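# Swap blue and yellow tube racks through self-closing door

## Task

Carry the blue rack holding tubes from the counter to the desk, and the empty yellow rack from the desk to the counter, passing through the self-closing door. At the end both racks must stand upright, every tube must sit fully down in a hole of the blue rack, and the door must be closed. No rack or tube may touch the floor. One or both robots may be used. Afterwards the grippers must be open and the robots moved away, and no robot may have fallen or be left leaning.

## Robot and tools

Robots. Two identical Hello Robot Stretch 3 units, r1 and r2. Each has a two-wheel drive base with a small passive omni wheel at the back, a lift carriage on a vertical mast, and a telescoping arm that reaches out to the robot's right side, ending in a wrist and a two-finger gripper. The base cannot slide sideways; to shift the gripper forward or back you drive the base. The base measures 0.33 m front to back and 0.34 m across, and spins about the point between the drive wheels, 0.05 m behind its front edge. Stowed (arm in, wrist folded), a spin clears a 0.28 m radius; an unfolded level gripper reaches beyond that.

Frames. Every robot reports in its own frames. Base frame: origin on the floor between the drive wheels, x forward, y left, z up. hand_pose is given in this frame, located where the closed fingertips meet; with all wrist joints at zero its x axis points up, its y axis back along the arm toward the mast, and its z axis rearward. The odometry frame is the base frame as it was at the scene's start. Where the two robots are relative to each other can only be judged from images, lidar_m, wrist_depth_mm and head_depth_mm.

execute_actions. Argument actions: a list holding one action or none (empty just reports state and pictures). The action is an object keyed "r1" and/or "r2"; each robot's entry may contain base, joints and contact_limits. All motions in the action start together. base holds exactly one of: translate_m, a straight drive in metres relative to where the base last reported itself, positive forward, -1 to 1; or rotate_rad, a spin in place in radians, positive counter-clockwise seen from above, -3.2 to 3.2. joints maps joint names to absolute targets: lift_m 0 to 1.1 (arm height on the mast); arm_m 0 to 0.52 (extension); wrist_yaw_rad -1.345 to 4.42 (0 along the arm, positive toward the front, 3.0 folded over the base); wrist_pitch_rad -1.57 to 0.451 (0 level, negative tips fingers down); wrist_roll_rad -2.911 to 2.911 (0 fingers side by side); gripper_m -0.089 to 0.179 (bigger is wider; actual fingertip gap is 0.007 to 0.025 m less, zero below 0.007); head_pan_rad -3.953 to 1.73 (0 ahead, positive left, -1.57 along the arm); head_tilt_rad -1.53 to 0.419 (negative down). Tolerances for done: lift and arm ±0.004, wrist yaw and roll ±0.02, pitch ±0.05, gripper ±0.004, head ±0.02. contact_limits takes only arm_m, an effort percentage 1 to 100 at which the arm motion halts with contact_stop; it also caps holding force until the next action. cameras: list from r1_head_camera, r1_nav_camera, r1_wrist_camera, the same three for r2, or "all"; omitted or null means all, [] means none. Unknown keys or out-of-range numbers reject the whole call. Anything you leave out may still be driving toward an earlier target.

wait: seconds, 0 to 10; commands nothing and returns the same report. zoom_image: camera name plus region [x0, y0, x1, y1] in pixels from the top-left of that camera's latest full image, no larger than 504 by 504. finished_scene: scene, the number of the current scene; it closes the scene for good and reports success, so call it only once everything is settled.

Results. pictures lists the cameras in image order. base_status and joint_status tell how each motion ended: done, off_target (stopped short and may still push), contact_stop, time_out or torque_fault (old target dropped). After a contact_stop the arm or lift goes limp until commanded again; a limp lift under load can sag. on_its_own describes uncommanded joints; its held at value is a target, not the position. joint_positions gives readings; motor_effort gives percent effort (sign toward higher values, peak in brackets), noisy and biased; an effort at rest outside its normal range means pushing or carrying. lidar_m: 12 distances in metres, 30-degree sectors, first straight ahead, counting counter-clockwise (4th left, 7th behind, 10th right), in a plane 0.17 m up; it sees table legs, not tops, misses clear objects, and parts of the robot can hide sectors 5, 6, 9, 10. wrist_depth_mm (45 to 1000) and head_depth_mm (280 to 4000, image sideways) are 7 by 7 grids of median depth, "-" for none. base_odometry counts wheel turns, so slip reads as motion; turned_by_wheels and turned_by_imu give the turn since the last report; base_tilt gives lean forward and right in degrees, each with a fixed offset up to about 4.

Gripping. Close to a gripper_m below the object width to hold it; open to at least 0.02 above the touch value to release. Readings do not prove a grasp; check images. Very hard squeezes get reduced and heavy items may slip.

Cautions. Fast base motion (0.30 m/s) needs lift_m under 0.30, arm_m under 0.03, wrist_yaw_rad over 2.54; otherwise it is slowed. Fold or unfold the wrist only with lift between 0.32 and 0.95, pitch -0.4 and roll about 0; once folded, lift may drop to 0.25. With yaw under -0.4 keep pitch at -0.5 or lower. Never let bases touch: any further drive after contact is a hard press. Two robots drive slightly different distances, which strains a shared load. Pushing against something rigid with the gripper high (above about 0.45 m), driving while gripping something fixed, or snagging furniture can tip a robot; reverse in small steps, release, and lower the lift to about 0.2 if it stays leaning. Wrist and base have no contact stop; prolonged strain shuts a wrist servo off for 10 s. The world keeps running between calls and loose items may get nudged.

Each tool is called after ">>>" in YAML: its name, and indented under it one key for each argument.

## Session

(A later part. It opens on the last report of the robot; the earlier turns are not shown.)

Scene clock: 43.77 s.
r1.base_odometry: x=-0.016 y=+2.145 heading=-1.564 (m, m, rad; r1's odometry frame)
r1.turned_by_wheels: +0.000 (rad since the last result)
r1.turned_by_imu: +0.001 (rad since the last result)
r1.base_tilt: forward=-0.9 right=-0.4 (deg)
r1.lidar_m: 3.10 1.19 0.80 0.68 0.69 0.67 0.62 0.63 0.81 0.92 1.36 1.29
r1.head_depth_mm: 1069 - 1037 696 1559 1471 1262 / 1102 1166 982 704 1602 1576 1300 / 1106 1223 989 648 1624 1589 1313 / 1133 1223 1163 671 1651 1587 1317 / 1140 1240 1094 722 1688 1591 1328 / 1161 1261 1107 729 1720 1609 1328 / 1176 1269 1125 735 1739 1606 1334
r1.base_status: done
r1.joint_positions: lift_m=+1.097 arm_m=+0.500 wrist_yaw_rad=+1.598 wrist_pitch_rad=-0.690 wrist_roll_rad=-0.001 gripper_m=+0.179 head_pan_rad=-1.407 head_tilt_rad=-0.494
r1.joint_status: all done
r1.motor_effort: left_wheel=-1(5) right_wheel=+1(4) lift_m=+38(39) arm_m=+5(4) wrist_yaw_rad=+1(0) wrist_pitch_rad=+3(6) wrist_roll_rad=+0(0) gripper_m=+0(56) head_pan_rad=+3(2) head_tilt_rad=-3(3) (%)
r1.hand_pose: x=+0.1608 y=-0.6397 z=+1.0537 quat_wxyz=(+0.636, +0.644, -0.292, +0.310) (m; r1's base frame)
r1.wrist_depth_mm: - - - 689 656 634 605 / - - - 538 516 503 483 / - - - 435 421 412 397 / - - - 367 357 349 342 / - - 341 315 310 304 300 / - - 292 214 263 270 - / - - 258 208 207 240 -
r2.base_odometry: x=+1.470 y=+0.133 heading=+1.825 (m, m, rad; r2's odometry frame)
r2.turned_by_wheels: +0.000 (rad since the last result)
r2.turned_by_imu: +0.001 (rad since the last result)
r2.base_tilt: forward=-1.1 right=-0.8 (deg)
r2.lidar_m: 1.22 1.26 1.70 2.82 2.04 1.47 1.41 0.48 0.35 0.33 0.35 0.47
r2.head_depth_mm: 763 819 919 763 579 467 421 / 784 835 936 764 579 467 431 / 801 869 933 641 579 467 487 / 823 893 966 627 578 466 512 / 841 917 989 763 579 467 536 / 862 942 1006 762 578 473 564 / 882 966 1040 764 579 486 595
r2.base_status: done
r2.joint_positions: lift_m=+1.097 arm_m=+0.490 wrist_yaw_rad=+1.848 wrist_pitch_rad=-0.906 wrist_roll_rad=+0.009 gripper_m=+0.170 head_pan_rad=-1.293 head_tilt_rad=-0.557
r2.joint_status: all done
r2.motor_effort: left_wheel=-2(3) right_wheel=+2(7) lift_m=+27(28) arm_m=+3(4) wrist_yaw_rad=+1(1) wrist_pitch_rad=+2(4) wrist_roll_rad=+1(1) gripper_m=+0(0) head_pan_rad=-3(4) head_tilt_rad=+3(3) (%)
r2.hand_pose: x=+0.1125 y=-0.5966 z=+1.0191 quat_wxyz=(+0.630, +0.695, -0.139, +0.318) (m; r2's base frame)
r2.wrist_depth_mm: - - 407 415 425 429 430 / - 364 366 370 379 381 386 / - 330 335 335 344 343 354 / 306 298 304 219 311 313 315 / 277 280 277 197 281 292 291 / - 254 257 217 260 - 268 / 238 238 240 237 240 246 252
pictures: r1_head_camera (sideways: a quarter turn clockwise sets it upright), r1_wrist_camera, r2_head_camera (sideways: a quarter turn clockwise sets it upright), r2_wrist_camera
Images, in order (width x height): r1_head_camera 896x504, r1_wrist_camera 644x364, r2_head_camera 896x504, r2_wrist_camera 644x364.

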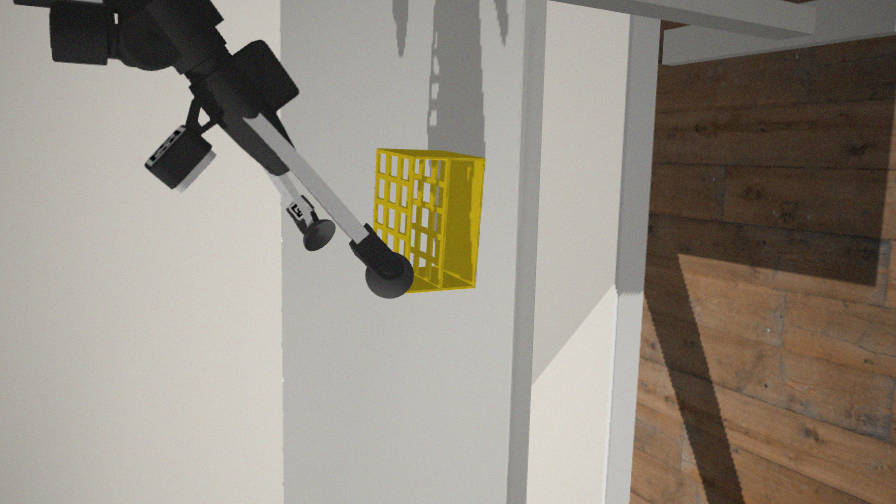

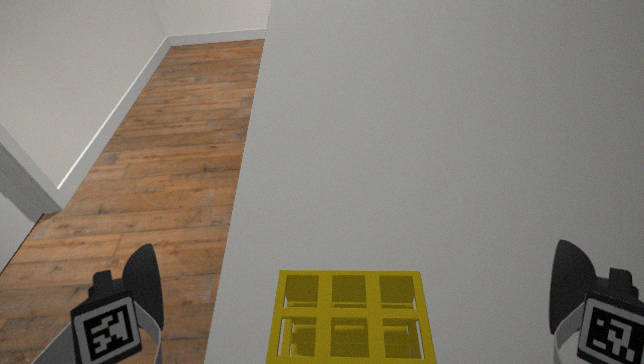

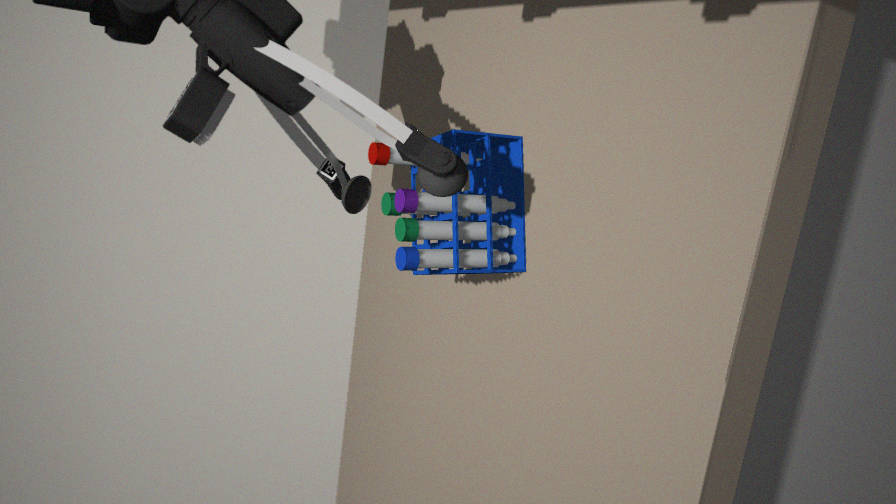

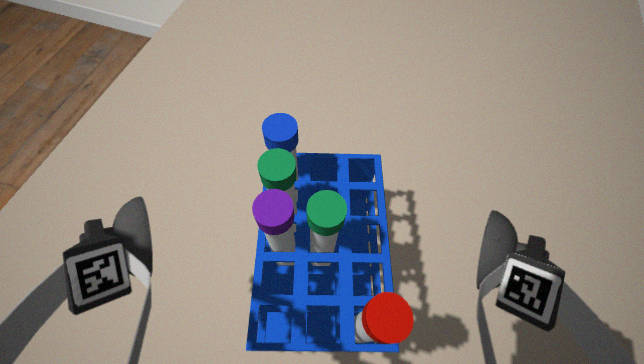

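>>> execute_actions:
  actions:
    - {"r1":{"joints":{"arm_m":0.49,"wrist_yaw_rad":1.56,"wrist_pitch_rad":-0.88}},"r2":{"base":{"translate_m":0.02},"joints":{"arm_m":0.493,"wrist_yaw_rad":1.87,"lift_m":1.055}}}
  cameras: ["r1_head_camera","r1_wrist_camera","r2_head_camera","r2_wrist_camera"]

Scene clock: 46.37 s.
r1.base_odometry: x=-0.016 y=+2.145 heading=-1.564 (m, m, rad; r1's odometry frame)
r1.turned_by_wheels: +0.000 (rad since the last result)
r1.turned_by_imu: +0.000 (rad since the last result)
r1.base_tilt: forward=-1.0 right=-0.2 (deg)
r1.lidar_m: 3.10 1.18 0.81 0.67 0.69 0.67 0.62 0.63 0.81 0.92 1.36 1.29
r1.head_depth_mm: 1068 - 969 695 1552 1474 1266 / 1100 1173 977 703 1596 1573 1307 / 1112 1202 1149 648 1633 1579 1313 / 1126 1221 1084 668 1649 1585 1320 / 1142 1242 1094 720 1675 1595 1322 / 1156 1254 1111 729 1702 1592 1333 / 1168 1276 1125 735 1742 1616 1344
r1.base_status: not commanded
r1.joint_positions: lift_m=+1.097 arm_m=+0.490 wrist_yaw_rad=+1.562 wrist_pitch_rad=-0.887 wrist_roll_rad=-0.001 gripper_m=+0.179 head_pan_rad=-1.407 head_tilt_rad=-0.494
r1.joint_status: all done
r1.motor_effort: left_wheel=-1(1) right_wheel=+2(1) lift_m=+38(38) arm_m=-6(7) wrist_yaw_rad=-2(2) wrist_pitch_rad=+2(1) wrist_roll_rad=+0(0) gripper_m=+1(0) head_pan_rad=+2(2) head_tilt_rad=-3(4) (%)
r1.hand_pose: x=+0.1218 y=-0.6368 z=+1.0216 quat_wxyz=(+0.668, +0.665, -0.239, +0.234) (m; r1's base frame)
r1.wrist_depth_mm: - - - 420 405 392 382 / - - 392 363 353 343 335 / - - 344 321 313 305 299 / - - 305 220 270 275 270 / - - 271 183 181 251 246 / - - 246 196 193 230 - / - - 223 184 183 213 -
r2.base_odometry: x=+1.465 y=+0.153 heading=+1.825 (m, m, rad; r2's odometry frame)
r2.turned_by_wheels: +0.000 (rad since the last result)
r2.turned_by_imu: +0.001 (rad since the last result)
r2.base_tilt: forward=-1.2 right=-0.9 (deg)
r2.lidar_m: 1.20 1.24 1.67 2.82 2.07 1.50 1.43 0.48 0.35 0.33 0.34 0.47
r2.head_depth_mm: 764 831 932 763 579 467 421 / 785 844 916 700 579 467 431 / 802 869 945 629 578 466 487 / 820 893 966 699 579 467 512 / 838 917 986 763 578 466 535 / 860 943 1007 759 579 474 563 / 884 967 1036 761 579 486 594
r2.base_status: done
r2.joint_positions: lift_m=+1.055 arm_m=+0.493 wrist_yaw_rad=+1.868 wrist_pitch_rad=-0.906 wrist_roll_rad=+0.009 gripper_m=+0.170 head_pan_rad=-1.293 head_tilt_rad=-0.557
r2.joint_status: all done
r2.motor_effort: left_wheel=-2(3) right_wheel=+1(7) lift_m=+21(22) arm_m=+3(3) wrist_yaw_rad=+2(1) wrist_pitch_rad=+2(2) wrist_roll_rad=+1(0) gripper_m=+0(0) head_pan_rad=-4(4) head_tilt_rad=+2(2) (%)
r2.hand_pose: x=+0.1117 y=-0.5971 z=+0.9773 quat_wxyz=(+0.627, +0.696, -0.132, +0.324) (m; r2's base frame)
r2.wrist_depth_mm: - 345 347 350 355 361 365 / - 308 310 313 318 321 323 / 280 279 270 286 287 289 296 / 250 254 129 174 258 266 269 / 233 237 142 153 237 248 247 / - 216 212 152 221 - 228 / 201 203 196 139 202 208 211
pictures: r1_head_camera (sideways: a quarter turn clockwise sets it upright), r1_wrist_camera, r2_head_camera (sideways: a quarter turn clockwise sets it upright), r2_wrist_camera
Images, in order (width x height): r1_head_camera 896x504, r1_wrist_camera 644x364, r2_head_camera 896x504, r2_wrist_camera 644x364.

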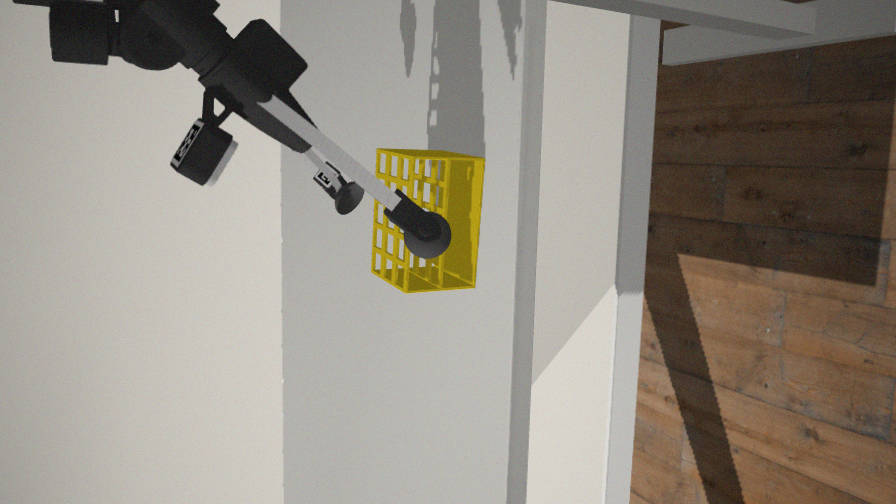

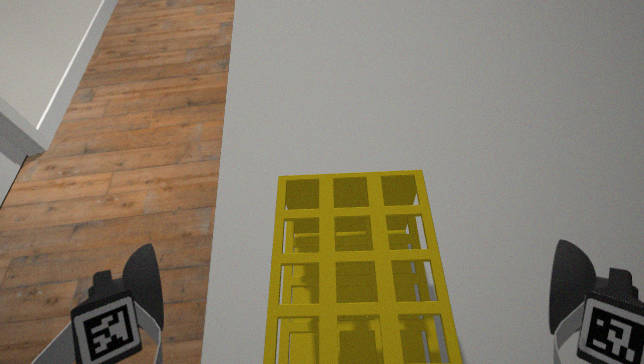

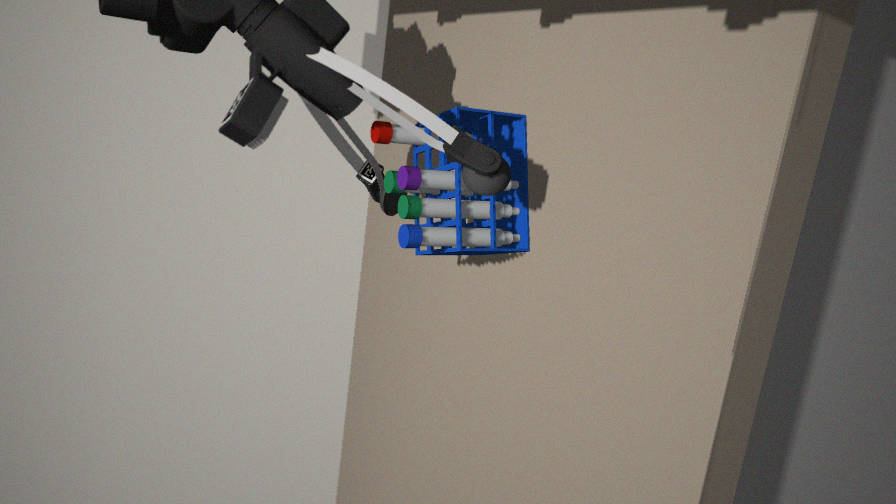

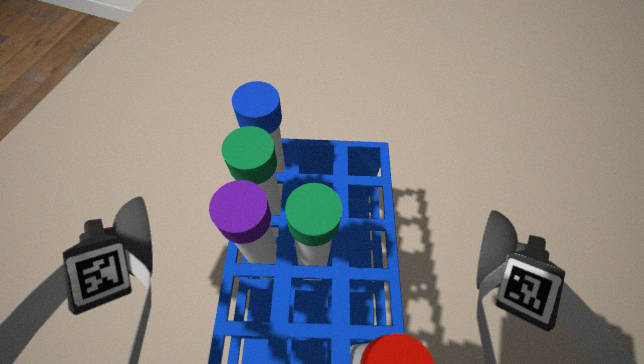

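>>> execute_actions:
  actions:
    - {"r1":{"joints":{"arm_m":0.493,"wrist_yaw_rad":1.545,"lift_m":1.076,"gripper_m":0.125}},"r2":{"joints":{"arm_m":0.49,"lift_m":1.043,"gripper_m":0.125}}}
  cameras: ["r1_head_camera","r1_wrist_camera","r2_head_camera","r2_wrist_camera"]

>>> zoom_image:
  camera: "r2_head_camera"
  region: [310, 50, 550, 270]

Scene clock: 48.57 s.
r1.base_odometry: x=-0.016 y=+2.145 heading=-1.564 (m, m, rad; r1's odometry frame)
r1.turned_by_wheels: +0.000 (rad since the last result)
r1.turned_by_imu: +0.000 (rad since the last result)
r1.base_tilt: forward=-1.0 right=-0.3 (deg)
r1.lidar_m: 3.09 1.19 0.81 0.68 0.69 0.67 0.62 0.63 0.81 0.92 1.36 1.29
r1.head_depth_mm: 1071 - 970 699 1559 1482 1258 / 1095 1184 920 703 1601 1567 1309 / 1113 1206 1134 649 1619 1577 1308 / 1126 1229 1075 668 1660 1585 1311 / 1139 1243 1098 721 1685 1599 1320 / 1156 1255 1104 729 1704 1600 1332 / 1174 1276 1125 735 1746 1618 1334
r1.base_status: not commanded
r1.joint_positions: lift_m=+1.076 arm_m=+0.493 wrist_yaw_rad=+1.547 wrist_pitch_rad=-0.888 wrist_roll_rad=-0.001 gripper_m=+0.125 head_pan_rad=-1.407 head_tilt_rad=-0.494
r1.joint_status: all done
r1.motor_effort: left_wheel=-1(1) right_wheel=+1(0) lift_m=+25(33) arm_m=+5(7) wrist_yaw_rad=-1(1) wrist_pitch_rad=+3(2) wrist_roll_rad=+0(0) gripper_m=+1(99) head_pan_rad=+2(2) head_tilt_rad=-3(4) (%)
r1.hand_pose: x=+0.1216 y=-0.6412 z=+1.0010 quat_wxyz=(+0.670, +0.663, -0.244, +0.229) (m; r1's base frame)
r1.wrist_depth_mm: - - 416 380 370 357 347 / - - 348 330 321 314 306 / - - 309 295 286 279 270 / - - 269 180 201 251 245 / - - 245 160 192 229 224 / - - 199 182 143 - 207 / - - 197 170 159 192 191
r2.base_odometry: x=+1.465 y=+0.153 heading=+1.825 (m, m, rad; r2's odometry frame)
r2.turned_by_wheels: +0.000 (rad since the last result)
r2.turned_by_imu: +0.001 (rad since the last result)
r2.base_tilt: forward=-1.3 right=-0.9 (deg)
r2.lidar_m: 1.20 1.24 1.67 2.83 2.07 1.49 1.43 0.48 0.35 0.33 0.35 0.47
r2.head_depth_mm: 765 824 - 762 579 467 420 / 785 848 928 698 579 468 430 / 803 869 939 623 579 467 487 / 820 890 968 673 579 466 512 / 839 915 986 764 578 467 536 / 864 943 1012 761 580 473 565 / 884 962 1039 761 579 485 596
r2.base_status: not commanded
r2.joint_positions: lift_m=+1.043 arm_m=+0.490 wrist_yaw_rad=+1.868 wrist_pitch_rad=-0.906 wrist_roll_rad=+0.009 gripper_m=+0.125 head_pan_rad=-1.293 head_tilt_rad=-0.557
r2.joint_status: all done
r2.motor_effort: left_wheel=-2(2) right_wheel=+1(1) lift_m=+21(20) arm_m=-3(3) wrist_yaw_rad=+1(2) wrist_pitch_rad=+2(2) wrist_roll_rad=+0(0) gripper_m=+0(83) head_pan_rad=-4(3) head_tilt_rad=+2(3) (%)
r2.hand_pose: x=+0.1117 y=-0.5948 z=+0.9653 quat_wxyz=(+0.627, +0.696, -0.132, +0.324) (m; r2's base frame)
r2.wrist_depth_mm: - 321 329 332 338 340 349 / - 291 284 297 298 303 309 / 261 263 119 189 275 277 278 / 239 240 106 157 244 252 252 / 221 226 137 142 220 232 233 / 205 201 201 140 203 217 216 / 192 190 158 127 129 198 200
pictures: r1_head_camera (sideways: a quarter turn clockwise sets it upright), r1_wrist_camera, r2_head_camera (sideways: a quarter turn clockwise sets it upright), r2_wrist_camera
Images, in order (width x height): r1_head_camera 896x504, r1_wrist_camera 644x364, r2_head_camera 896x504, r2_wrist_camera 644x364.

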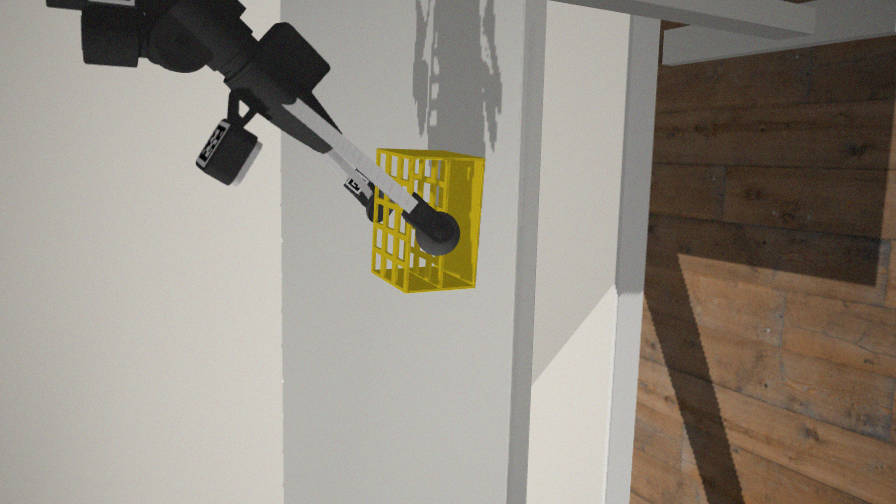

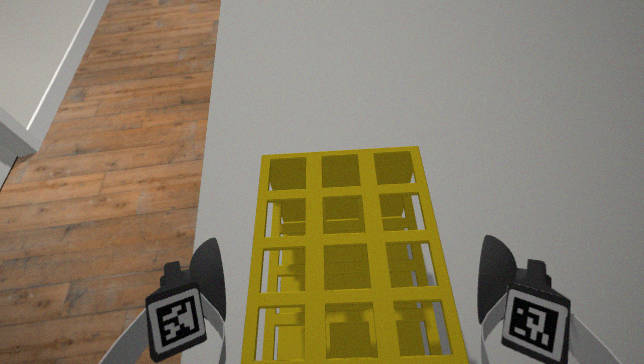

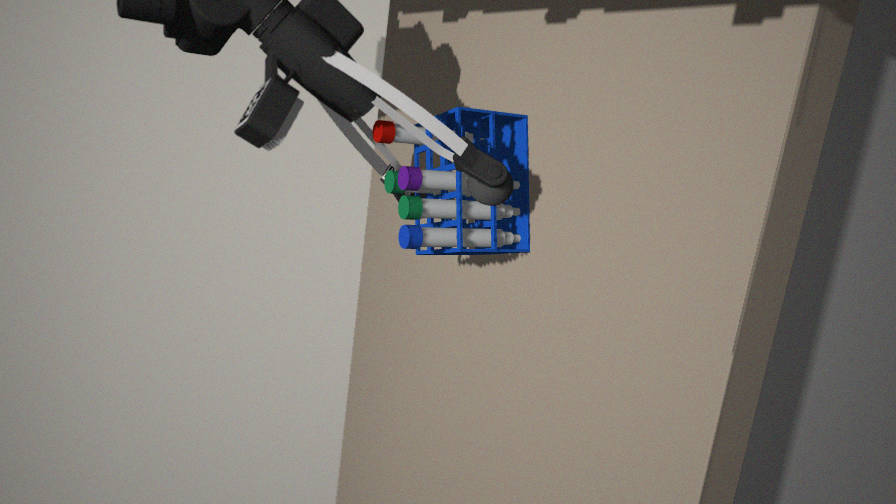

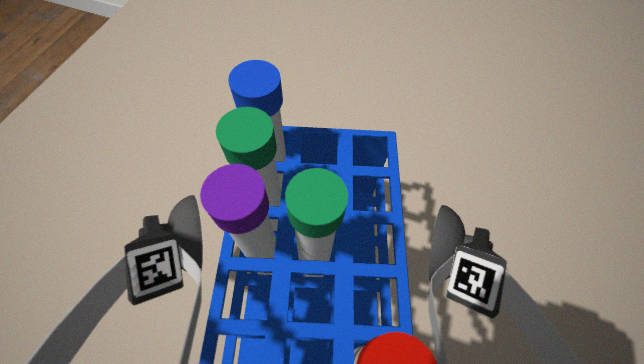

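Region (310, 50, 550, 270) of r2_head_camera's 896x504 image, scaled by 2.100, with more detail than that image has; it fills the top 462 rows of this view, and the rest is white.

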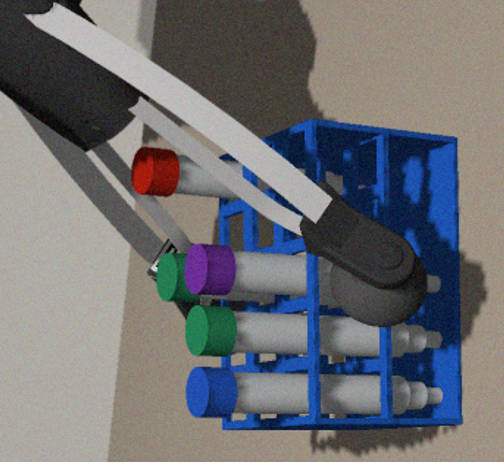

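>>> execute_actions:
  actions:
    - {"r1":{"joints":{"gripper_m":0.052}},"r2":{"base":{"translate_m":0.018},"joints":{"arm_m":0.485,"gripper_m":0.135}}}
  cameras: ["r1_wrist_camera","r2_head_camera","r2_wrist_camera"]

>>> zoom_image:
  camera: "r2_head_camera"
  region: [310, 40, 550, 260]

Scene clock: 51.20 s.
r1.base_odometry: x=-0.016 y=+2.145 heading=-1.564 (m, m, rad; r1's odometry frame)
r1.turned_by_wheels: +0.000 (rad since the last result)
r1.turned_by_imu: +0.000 (rad since the last result)
r1.base_tilt: forward=-0.9 right=-0.3 (deg)
r1.lidar_m: 3.11 1.19 0.80 0.68 0.69 0.66 0.62 0.63 0.81 0.92 1.35 1.29
r1.head_depth_mm: 1073 - 968 697 1556 1482 1264 / 1103 1188 923 703 1599 1576 1305 / 1112 1197 1145 648 1622 1569 1320 / 1125 1224 1073 656 1647 1580 1319 / 1140 1248 1093 723 1672 1587 1332 / 1151 1257 1104 730 1720 1587 1331 / 1167 1276 1120 736 1749 1615 1336
r1.base_status: not commanded
r1.joint_positions: lift_m=+1.076 arm_m=+0.493 wrist_yaw_rad=+1.546 wrist_pitch_rad=-0.890 wrist_roll_rad=-0.001 gripper_m=+0.053 head_pan_rad=-1.407 head_tilt_rad=-0.494
r1.joint_status: all done
r1.motor_effort: left_wheel=-1(1) right_wheel=+3(1) lift_m=+25(26) arm_m=+5(5) wrist_yaw_rad=-1(2) wrist_pitch_rad=+3(4) wrist_roll_rad=+0(0) gripper_m=-18(99) head_pan_rad=+2(2) head_tilt_rad=-3(4) (%)
r1.hand_pose: x=+0.1211 y=-0.6412 z=+1.0007 quat_wxyz=(+0.670, +0.663, -0.244, +0.228) (m; r1's base frame)
r1.wrist_depth_mm: - - 406 380 368 355 347 / - - 348 328 321 311 305 / - - 308 292 284 279 272 / - - 266 185 199 252 246 / - - 245 155 193 229 224 / - - 175 182 140 211 206 / - - 166 167 157 - 191
r2.base_odometry: x=+1.460 y=+0.170 heading=+1.825 (m, m, rad; r2's odometry frame)
r2.turned_by_wheels: +0.000 (rad since the last result)
r2.turned_by_imu: +0.001 (rad since the last result)
r2.base_tilt: forward=-1.1 right=-0.8 (deg)
r2.lidar_m: 1.18 1.22 1.64 2.82 2.10 1.51 1.45 0.48 0.35 0.33 0.34 0.47
r2.head_depth_mm: 767 822 - 761 580 467 421 / 784 848 928 667 579 467 430 / 802 869 942 595 580 467 487 / 819 893 969 729 579 467 512 / 841 919 989 764 578 467 536 / 862 944 1011 763 579 474 565 / 881 971 1041 761 579 484 595
r2.base_status: done
r2.joint_positions: lift_m=+1.043 arm_m=+0.485 wrist_yaw_rad=+1.868 wrist_pitch_rad=-0.906 wrist_roll_rad=+0.009 gripper_m=+0.135 head_pan_rad=-1.293 head_tilt_rad=-0.557
r2.joint_status: all done
r2.motor_effort: left_wheel=-2(3) right_wheel=+1(8) lift_m=+21(21) arm_m=-3(5) wrist_yaw_rad=+1(1) wrist_pitch_rad=+2(2) wrist_roll_rad=+1(1) gripper_m=+0(47) head_pan_rad=-4(4) head_tilt_rad=+3(5) (%)
r2.hand_pose: x=+0.1116 y=-0.5898 z=+0.9653 quat_wxyz=(+0.627, +0.696, -0.132, +0.324) (m; r2's base frame)
r2.wrist_depth_mm: - 326 330 332 336 339 346 / - 291 296 297 302 306 302 / 262 263 122 271 272 276 278 / 237 240 108 164 244 250 254 / 220 226 98 99 224 234 233 / 207 201 130 131 205 217 214 / 191 192 159 130 191 196 201
pictures: r1_wrist_camera, r2_head_camera (sideways: a quarter turn clockwise sets it upright), r2_wrist_camera
Images, in order (width x height): r1_wrist_camera 644x364, r2_head_camera 896x504, r2_wrist_camera 644x364.

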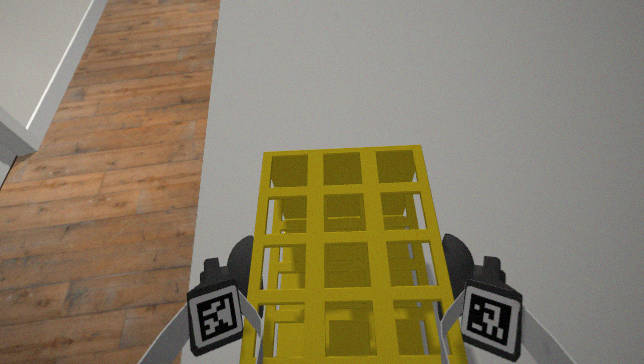

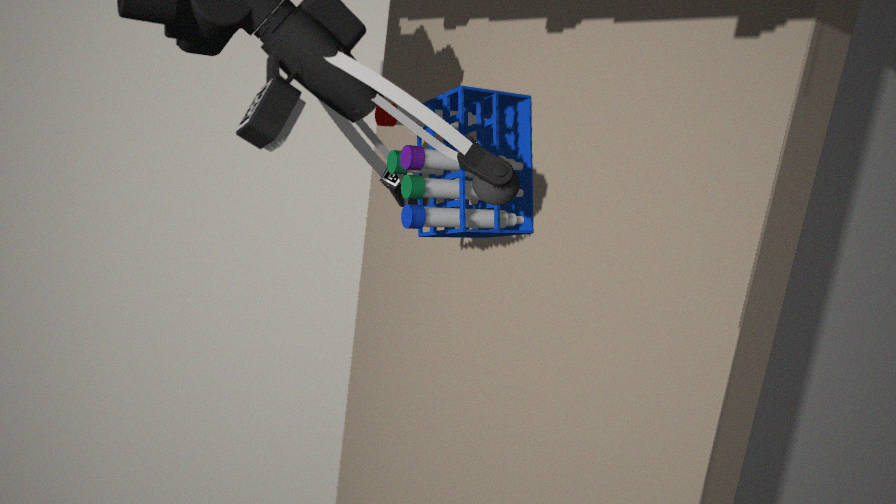

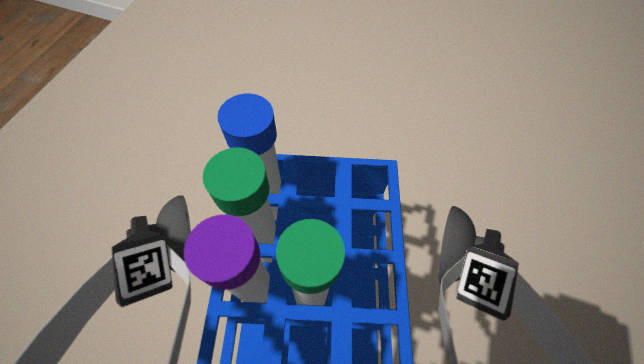

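Region (310, 40, 550, 260) of r2_head_camera's 896x504 image, scaled by 2.100, with more detail than that image has; it fills the top 462 rows of this view, and the rest is white.

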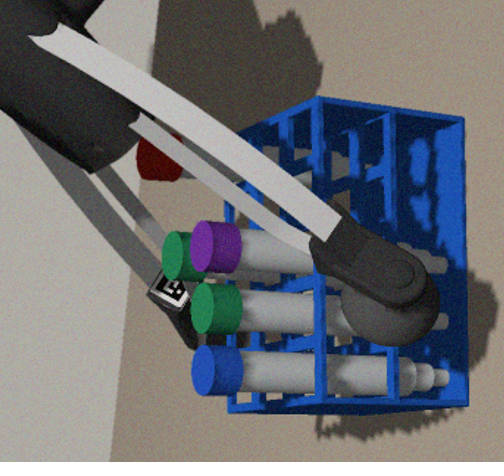

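>>> execute_actions:
  actions:
    - {"r1":{"joints":{"lift_m":1.097}},"r2":{"base":{"translate_m":-0.006},"joints":{"gripper_m":0.04}}}
  cameras: ["r1_head_camera","r2_head_camera","r2_wrist_camera"]

>>> zoom_image:
  camera: "r2_head_camera"
  region: [310, 40, 550, 260]

Scene clock: 53.23 s.
r1.base_odometry: x=-0.016 y=+2.145 heading=-1.564 (m, m, rad; r1's odometry frame)
r1.turned_by_wheels: +0.000 (rad since the last result)
r1.turned_by_imu: +0.000 (rad since the last result)
r1.base_tilt: forward=-1.0 right=-0.3 (deg)
r1.lidar_m: 3.10 1.18 0.81 0.68 0.69 0.67 0.62 0.63 0.81 0.92 1.36 1.29
r1.head_depth_mm: 1070 - 974 698 1565 1478 1263 / 1104 1177 978 702 1593 1560 1309 / 1107 1205 1138 652 1621 1589 1312 / 1131 1222 1081 663 1656 1591 1318 / 1143 1241 1090 721 1682 1592 1327 / 1153 1254 1110 729 1712 1611 1330 / 1169 1278 1120 734 1737 1619 1339
r1.base_status: not commanded
r1.joint_positions: lift_m=+1.097 arm_m=+0.493 wrist_yaw_rad=+1.546 wrist_pitch_rad=-0.892 wrist_roll_rad=-0.001 gripper_m=+0.053 head_pan_rad=-1.407 head_tilt_rad=-0.494
r1.joint_status: all done
r1.motor_effort: left_wheel=-1(1) right_wheel=+1(2) lift_m=+39(39) arm_m=+5(5) wrist_yaw_rad=-2(1) wrist_pitch_rad=+4(4) wrist_roll_rad=+0(0) gripper_m=-19(19) head_pan_rad=+2(2) head_tilt_rad=-4(3) (%)
r1.hand_pose: x=+0.1207 y=-0.6412 z=+1.0208 quat_wxyz=(+0.670, +0.664, -0.243, +0.227) (m; r1's base frame)
r1.wrist_depth_mm: - - 451 413 403 392 377 / - - 388 360 351 341 331 / - - 333 320 310 303 295 / - - 297 184 186 274 268 / - - 270 155 191 250 245 / - - 175 170 141 231 225 / - - 167 167 132 - 209
r2.base_odometry: x=+1.462 y=+0.164 heading=+1.825 (m, m, rad; r2's odometry frame)
r2.turned_by_wheels: +0.000 (rad since the last result)
r2.turned_by_imu: +0.000 (rad since the last result)
r2.base_tilt: forward=-1.3 right=-0.8 (deg)
r2.lidar_m: 1.19 1.22 1.65 2.82 2.09 1.50 1.45 0.48 0.35 0.33 0.35 0.47
r2.head_depth_mm: 765 825 - 763 579 467 421 / 784 845 930 683 579 468 431 / 803 871 944 623 579 467 488 / 820 891 967 729 578 467 510 / 840 917 986 763 578 466 536 / 859 940 1006 763 578 473 564 / 884 966 1042 761 579 484 594
r2.base_status: done
r2.joint_positions: lift_m=+1.043 arm_m=+0.485 wrist_yaw_rad=+1.868 wrist_pitch_rad=-0.910 wrist_roll_rad=+0.009 gripper_m=+0.041 head_pan_rad=-1.293 head_tilt_rad=-0.557
r2.joint_status: all done
r2.motor_effort: left_wheel=-2(6) right_wheel=+1(4) lift_m=+20(21) arm_m=-4(3) wrist_yaw_rad=+1(1) wrist_pitch_rad=+4(4) wrist_roll_rad=+0(1) gripper_m=-18(92) head_pan_rad=-4(4) head_tilt_rad=+3(2) (%)
r2.hand_pose: x=+0.1110 y=-0.5900 z=+0.9648 quat_wxyz=(+0.627, +0.697, -0.131, +0.323) (m; r2's base frame)
r2.wrist_depth_mm: - 326 327 331 337 338 345 / - 289 295 296 298 303 305 / 259 262 121 268 271 272 275 / 237 240 107 163 241 251 251 / 220 222 97 98 187 229 231 / 202 205 134 135 155 214 215 / 191 192 189 161 192 198 200
pictures: r1_head_camera (sideways: a quarter turn clockwise sets it upright), r2_head_camera (sideways: a quarter turn clockwise sets it upright), r2_wrist_camera
Images, in order (width x height): r1_head_camera 896x504, r2_head_camera 896x504, r2_wrist_camera 644x364.

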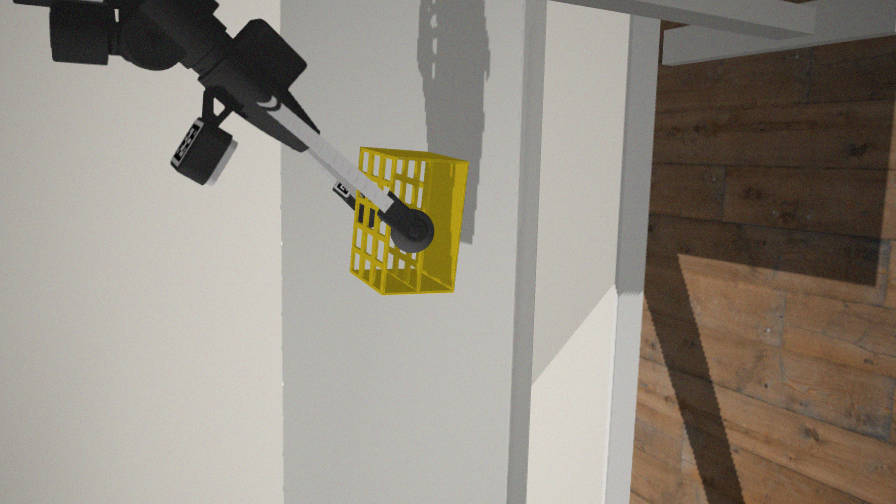

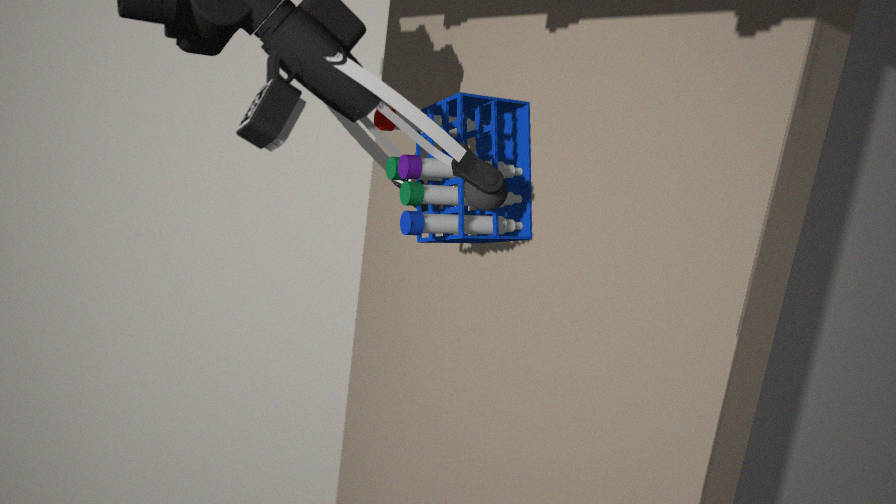

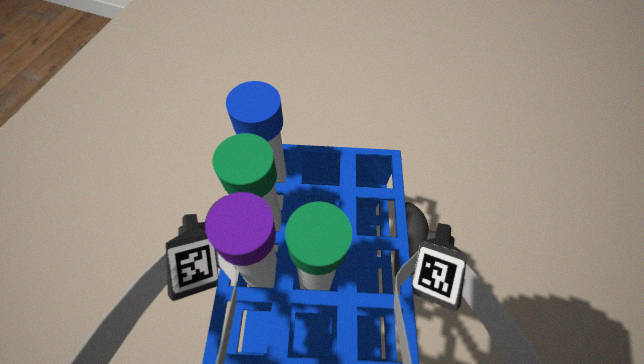

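Region (310, 40, 550, 260) of r2_head_camera's 896x504 image, scaled by 2.100, with more detail than that image has; it fills the top 462 rows of this view, and the rest is white.

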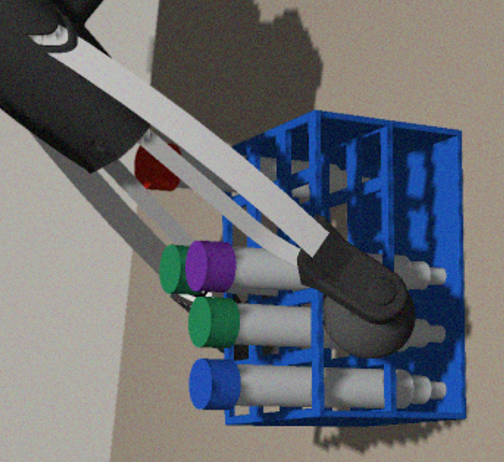

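>>> execute_actions:
  actions:
    - {"r1":{"base":{"rotate_rad":0.6},"joints":{"arm_m":0.3,"head_pan_rad":0.5,"head_tilt_rad":-0.8}},"r2":{"joints":{"lift_m":1.085}}}
  cameras: ["r1_head_camera","r1_wrist_camera","r2_head_camera","r2_wrist_camera"]

Scene clock: 60.63 s.
r1.base_odometry: x=-0.016 y=+2.145 heading=-0.964 (m, m, rad; r1's odometry frame)
r1.turned_by_wheels: +0.600 (rad since the last result)
r1.turned_by_imu: +0.608 (rad since the last result)
r1.base_tilt: forward=-0.9 right=-0.4 (deg)
r1.lidar_m: 1.09 0.78 0.68 0.70 0.65 0.62 0.64 0.87 0.93 1.37 1.29 2.86
r1.head_depth_mm: 894 1041 1242 1543 1475 1279 1131 / 840 966 1143 1390 1483 1286 1138 / 792 903 1053 1256 1465 1296 1141 / 747 847 975 1151 1400 1298 1151 / 706 797 914 1062 1264 1298 1154 / 673 754 852 936 1054 1243 1162 / 637 687 722 828 967 1165 1162
r1.base_status: done
r1.joint_positions: lift_m=+1.097 arm_m=+0.300 wrist_yaw_rad=+1.546 wrist_pitch_rad=-0.894 wrist_roll_rad=-0.001 gripper_m=+0.053 head_pan_rad=+0.493 head_tilt_rad=-0.790
r1.joint_status: all done
r1.motor_effort: left_wheel=-1(6) right_wheel=+1(7) lift_m=+39(39) arm_m=-5(6) wrist_yaw_rad=-1(2) wrist_pitch_rad=+5(5) wrist_roll_rad=+0(0) gripper_m=-18(19) head_pan_rad=+2(29) head_tilt_rad=-5(27) (%)
r1.hand_pose: x=+0.1203 y=-0.4491 z=+1.0206 quat_wxyz=(+0.670, +0.664, -0.242, +0.227) (m; r1's base frame)
r1.wrist_depth_mm: 954 - - - - - - / 987 - - - - - - / - - - - - - - / - - - 184 186 - - / - - - 155 191 - - / - - 174 170 141 - - / - - 167 167 132 - -
r2.base_odometry: x=+1.462 y=+0.164 heading=+1.825 (m, m, rad; r2's odometry frame)
r2.turned_by_wheels: +0.000 (rad since the last result)
r2.turned_by_imu: +0.001 (rad since the last result)
r2.base_tilt: forward=-1.2 right=-0.8 (deg)
r2.lidar_m: 1.18 1.22 1.66 2.81 2.09 1.51 1.45 0.48 0.35 0.33 0.34 0.47
r2.head_depth_mm: 764 828 927 764 578 468 421 / 783 836 910 641 580 468 430 / 802 869 932 618 579 467 487 / 818 890 963 698 579 467 510 / 843 915 986 762 579 467 535 / 861 940 1009 760 578 474 563 / 880 965 1037 761 578 485 595
r2.base_status: not commanded
r2.joint_positions: lift_m=+1.085 arm_m=+0.485 wrist_yaw_rad=+1.868 wrist_pitch_rad=-0.912 wrist_roll_rad=+0.009 gripper_m=+0.041 head_pan_rad=-1.293 head_tilt_rad=-0.557
r2.joint_status: all done
r2.motor_effort: left_wheel=-2(2) right_wheel=+1(1) lift_m=+28(29) arm_m=-3(3) wrist_yaw_rad=+1(2) wrist_pitch_rad=+4(4) wrist_roll_rad=+0(1) gripper_m=-18(18) head_pan_rad=-3(3) head_tilt_rad=+2(2) (%)
r2.hand_pose: x=+0.1105 y=-0.5902 z=+1.0062 quat_wxyz=(+0.628, +0.697, -0.130, +0.322) (m; r2's base frame)
r2.wrist_depth_mm: - - 383 397 401 401 410 / - 343 341 352 357 356 366 / - 314 120 319 326 326 331 / 284 285 108 167 284 299 300 / 264 263 97 98 187 276 278 / 244 241 134 135 155 252 256 / 226 228 191 161 228 236 237
pictures: r1_head_camera (sideways: a quarter turn clockwise sets it upright), r1_wrist_camera, r2_head_camera (sideways: a quarter turn clockwise sets it upright), r2_wrist_camera
Images, in order (width x height): r1_head_camera 896x504, r1_wrist_camera 644x364, r2_head_camera 896x504, r2_wrist_camera 644x364.

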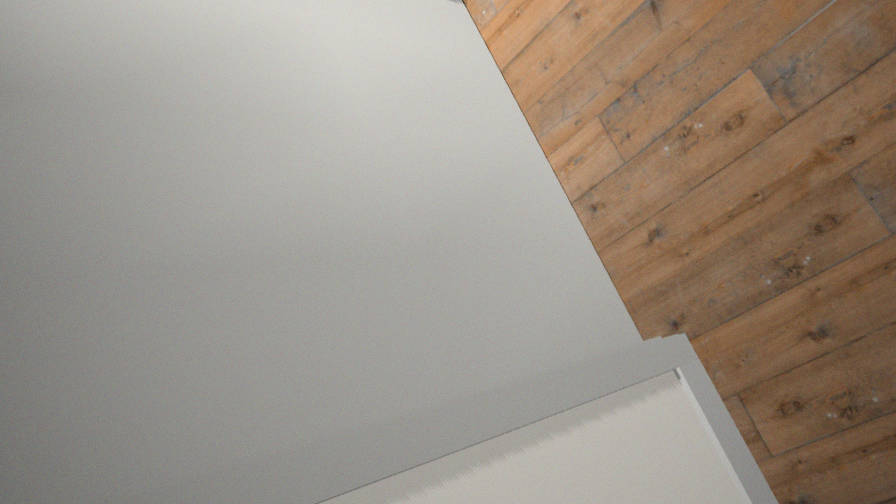

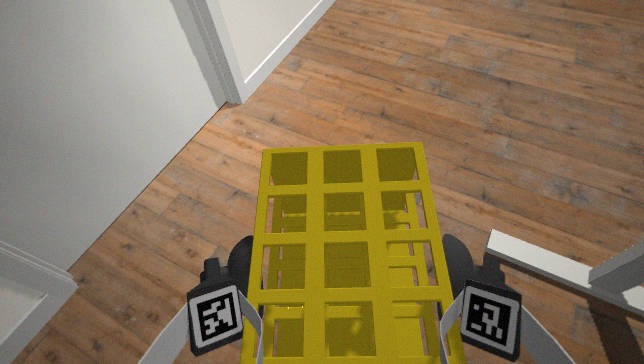

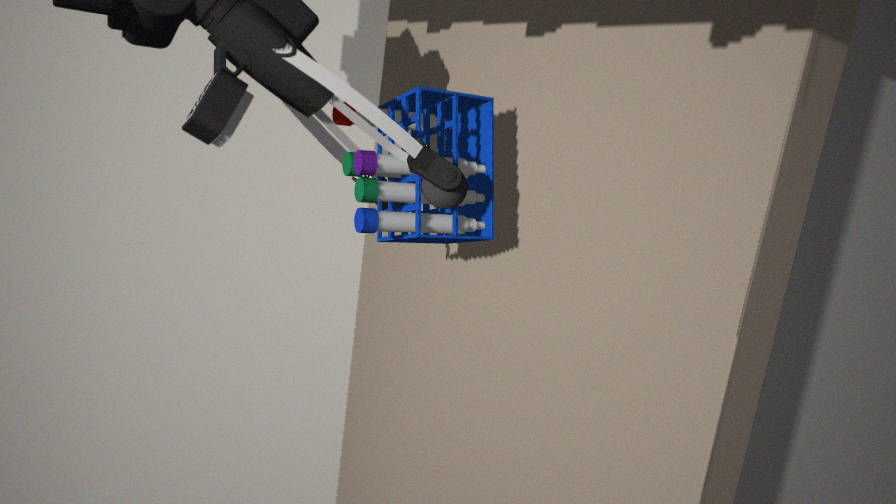

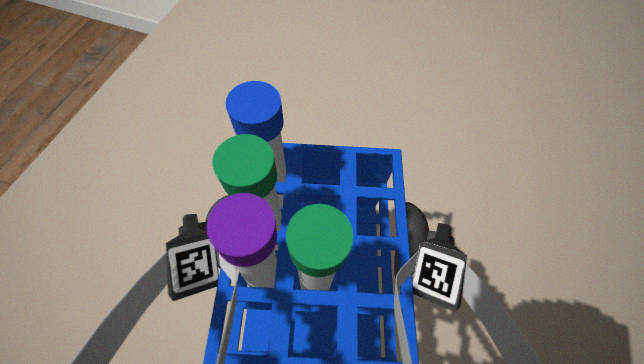

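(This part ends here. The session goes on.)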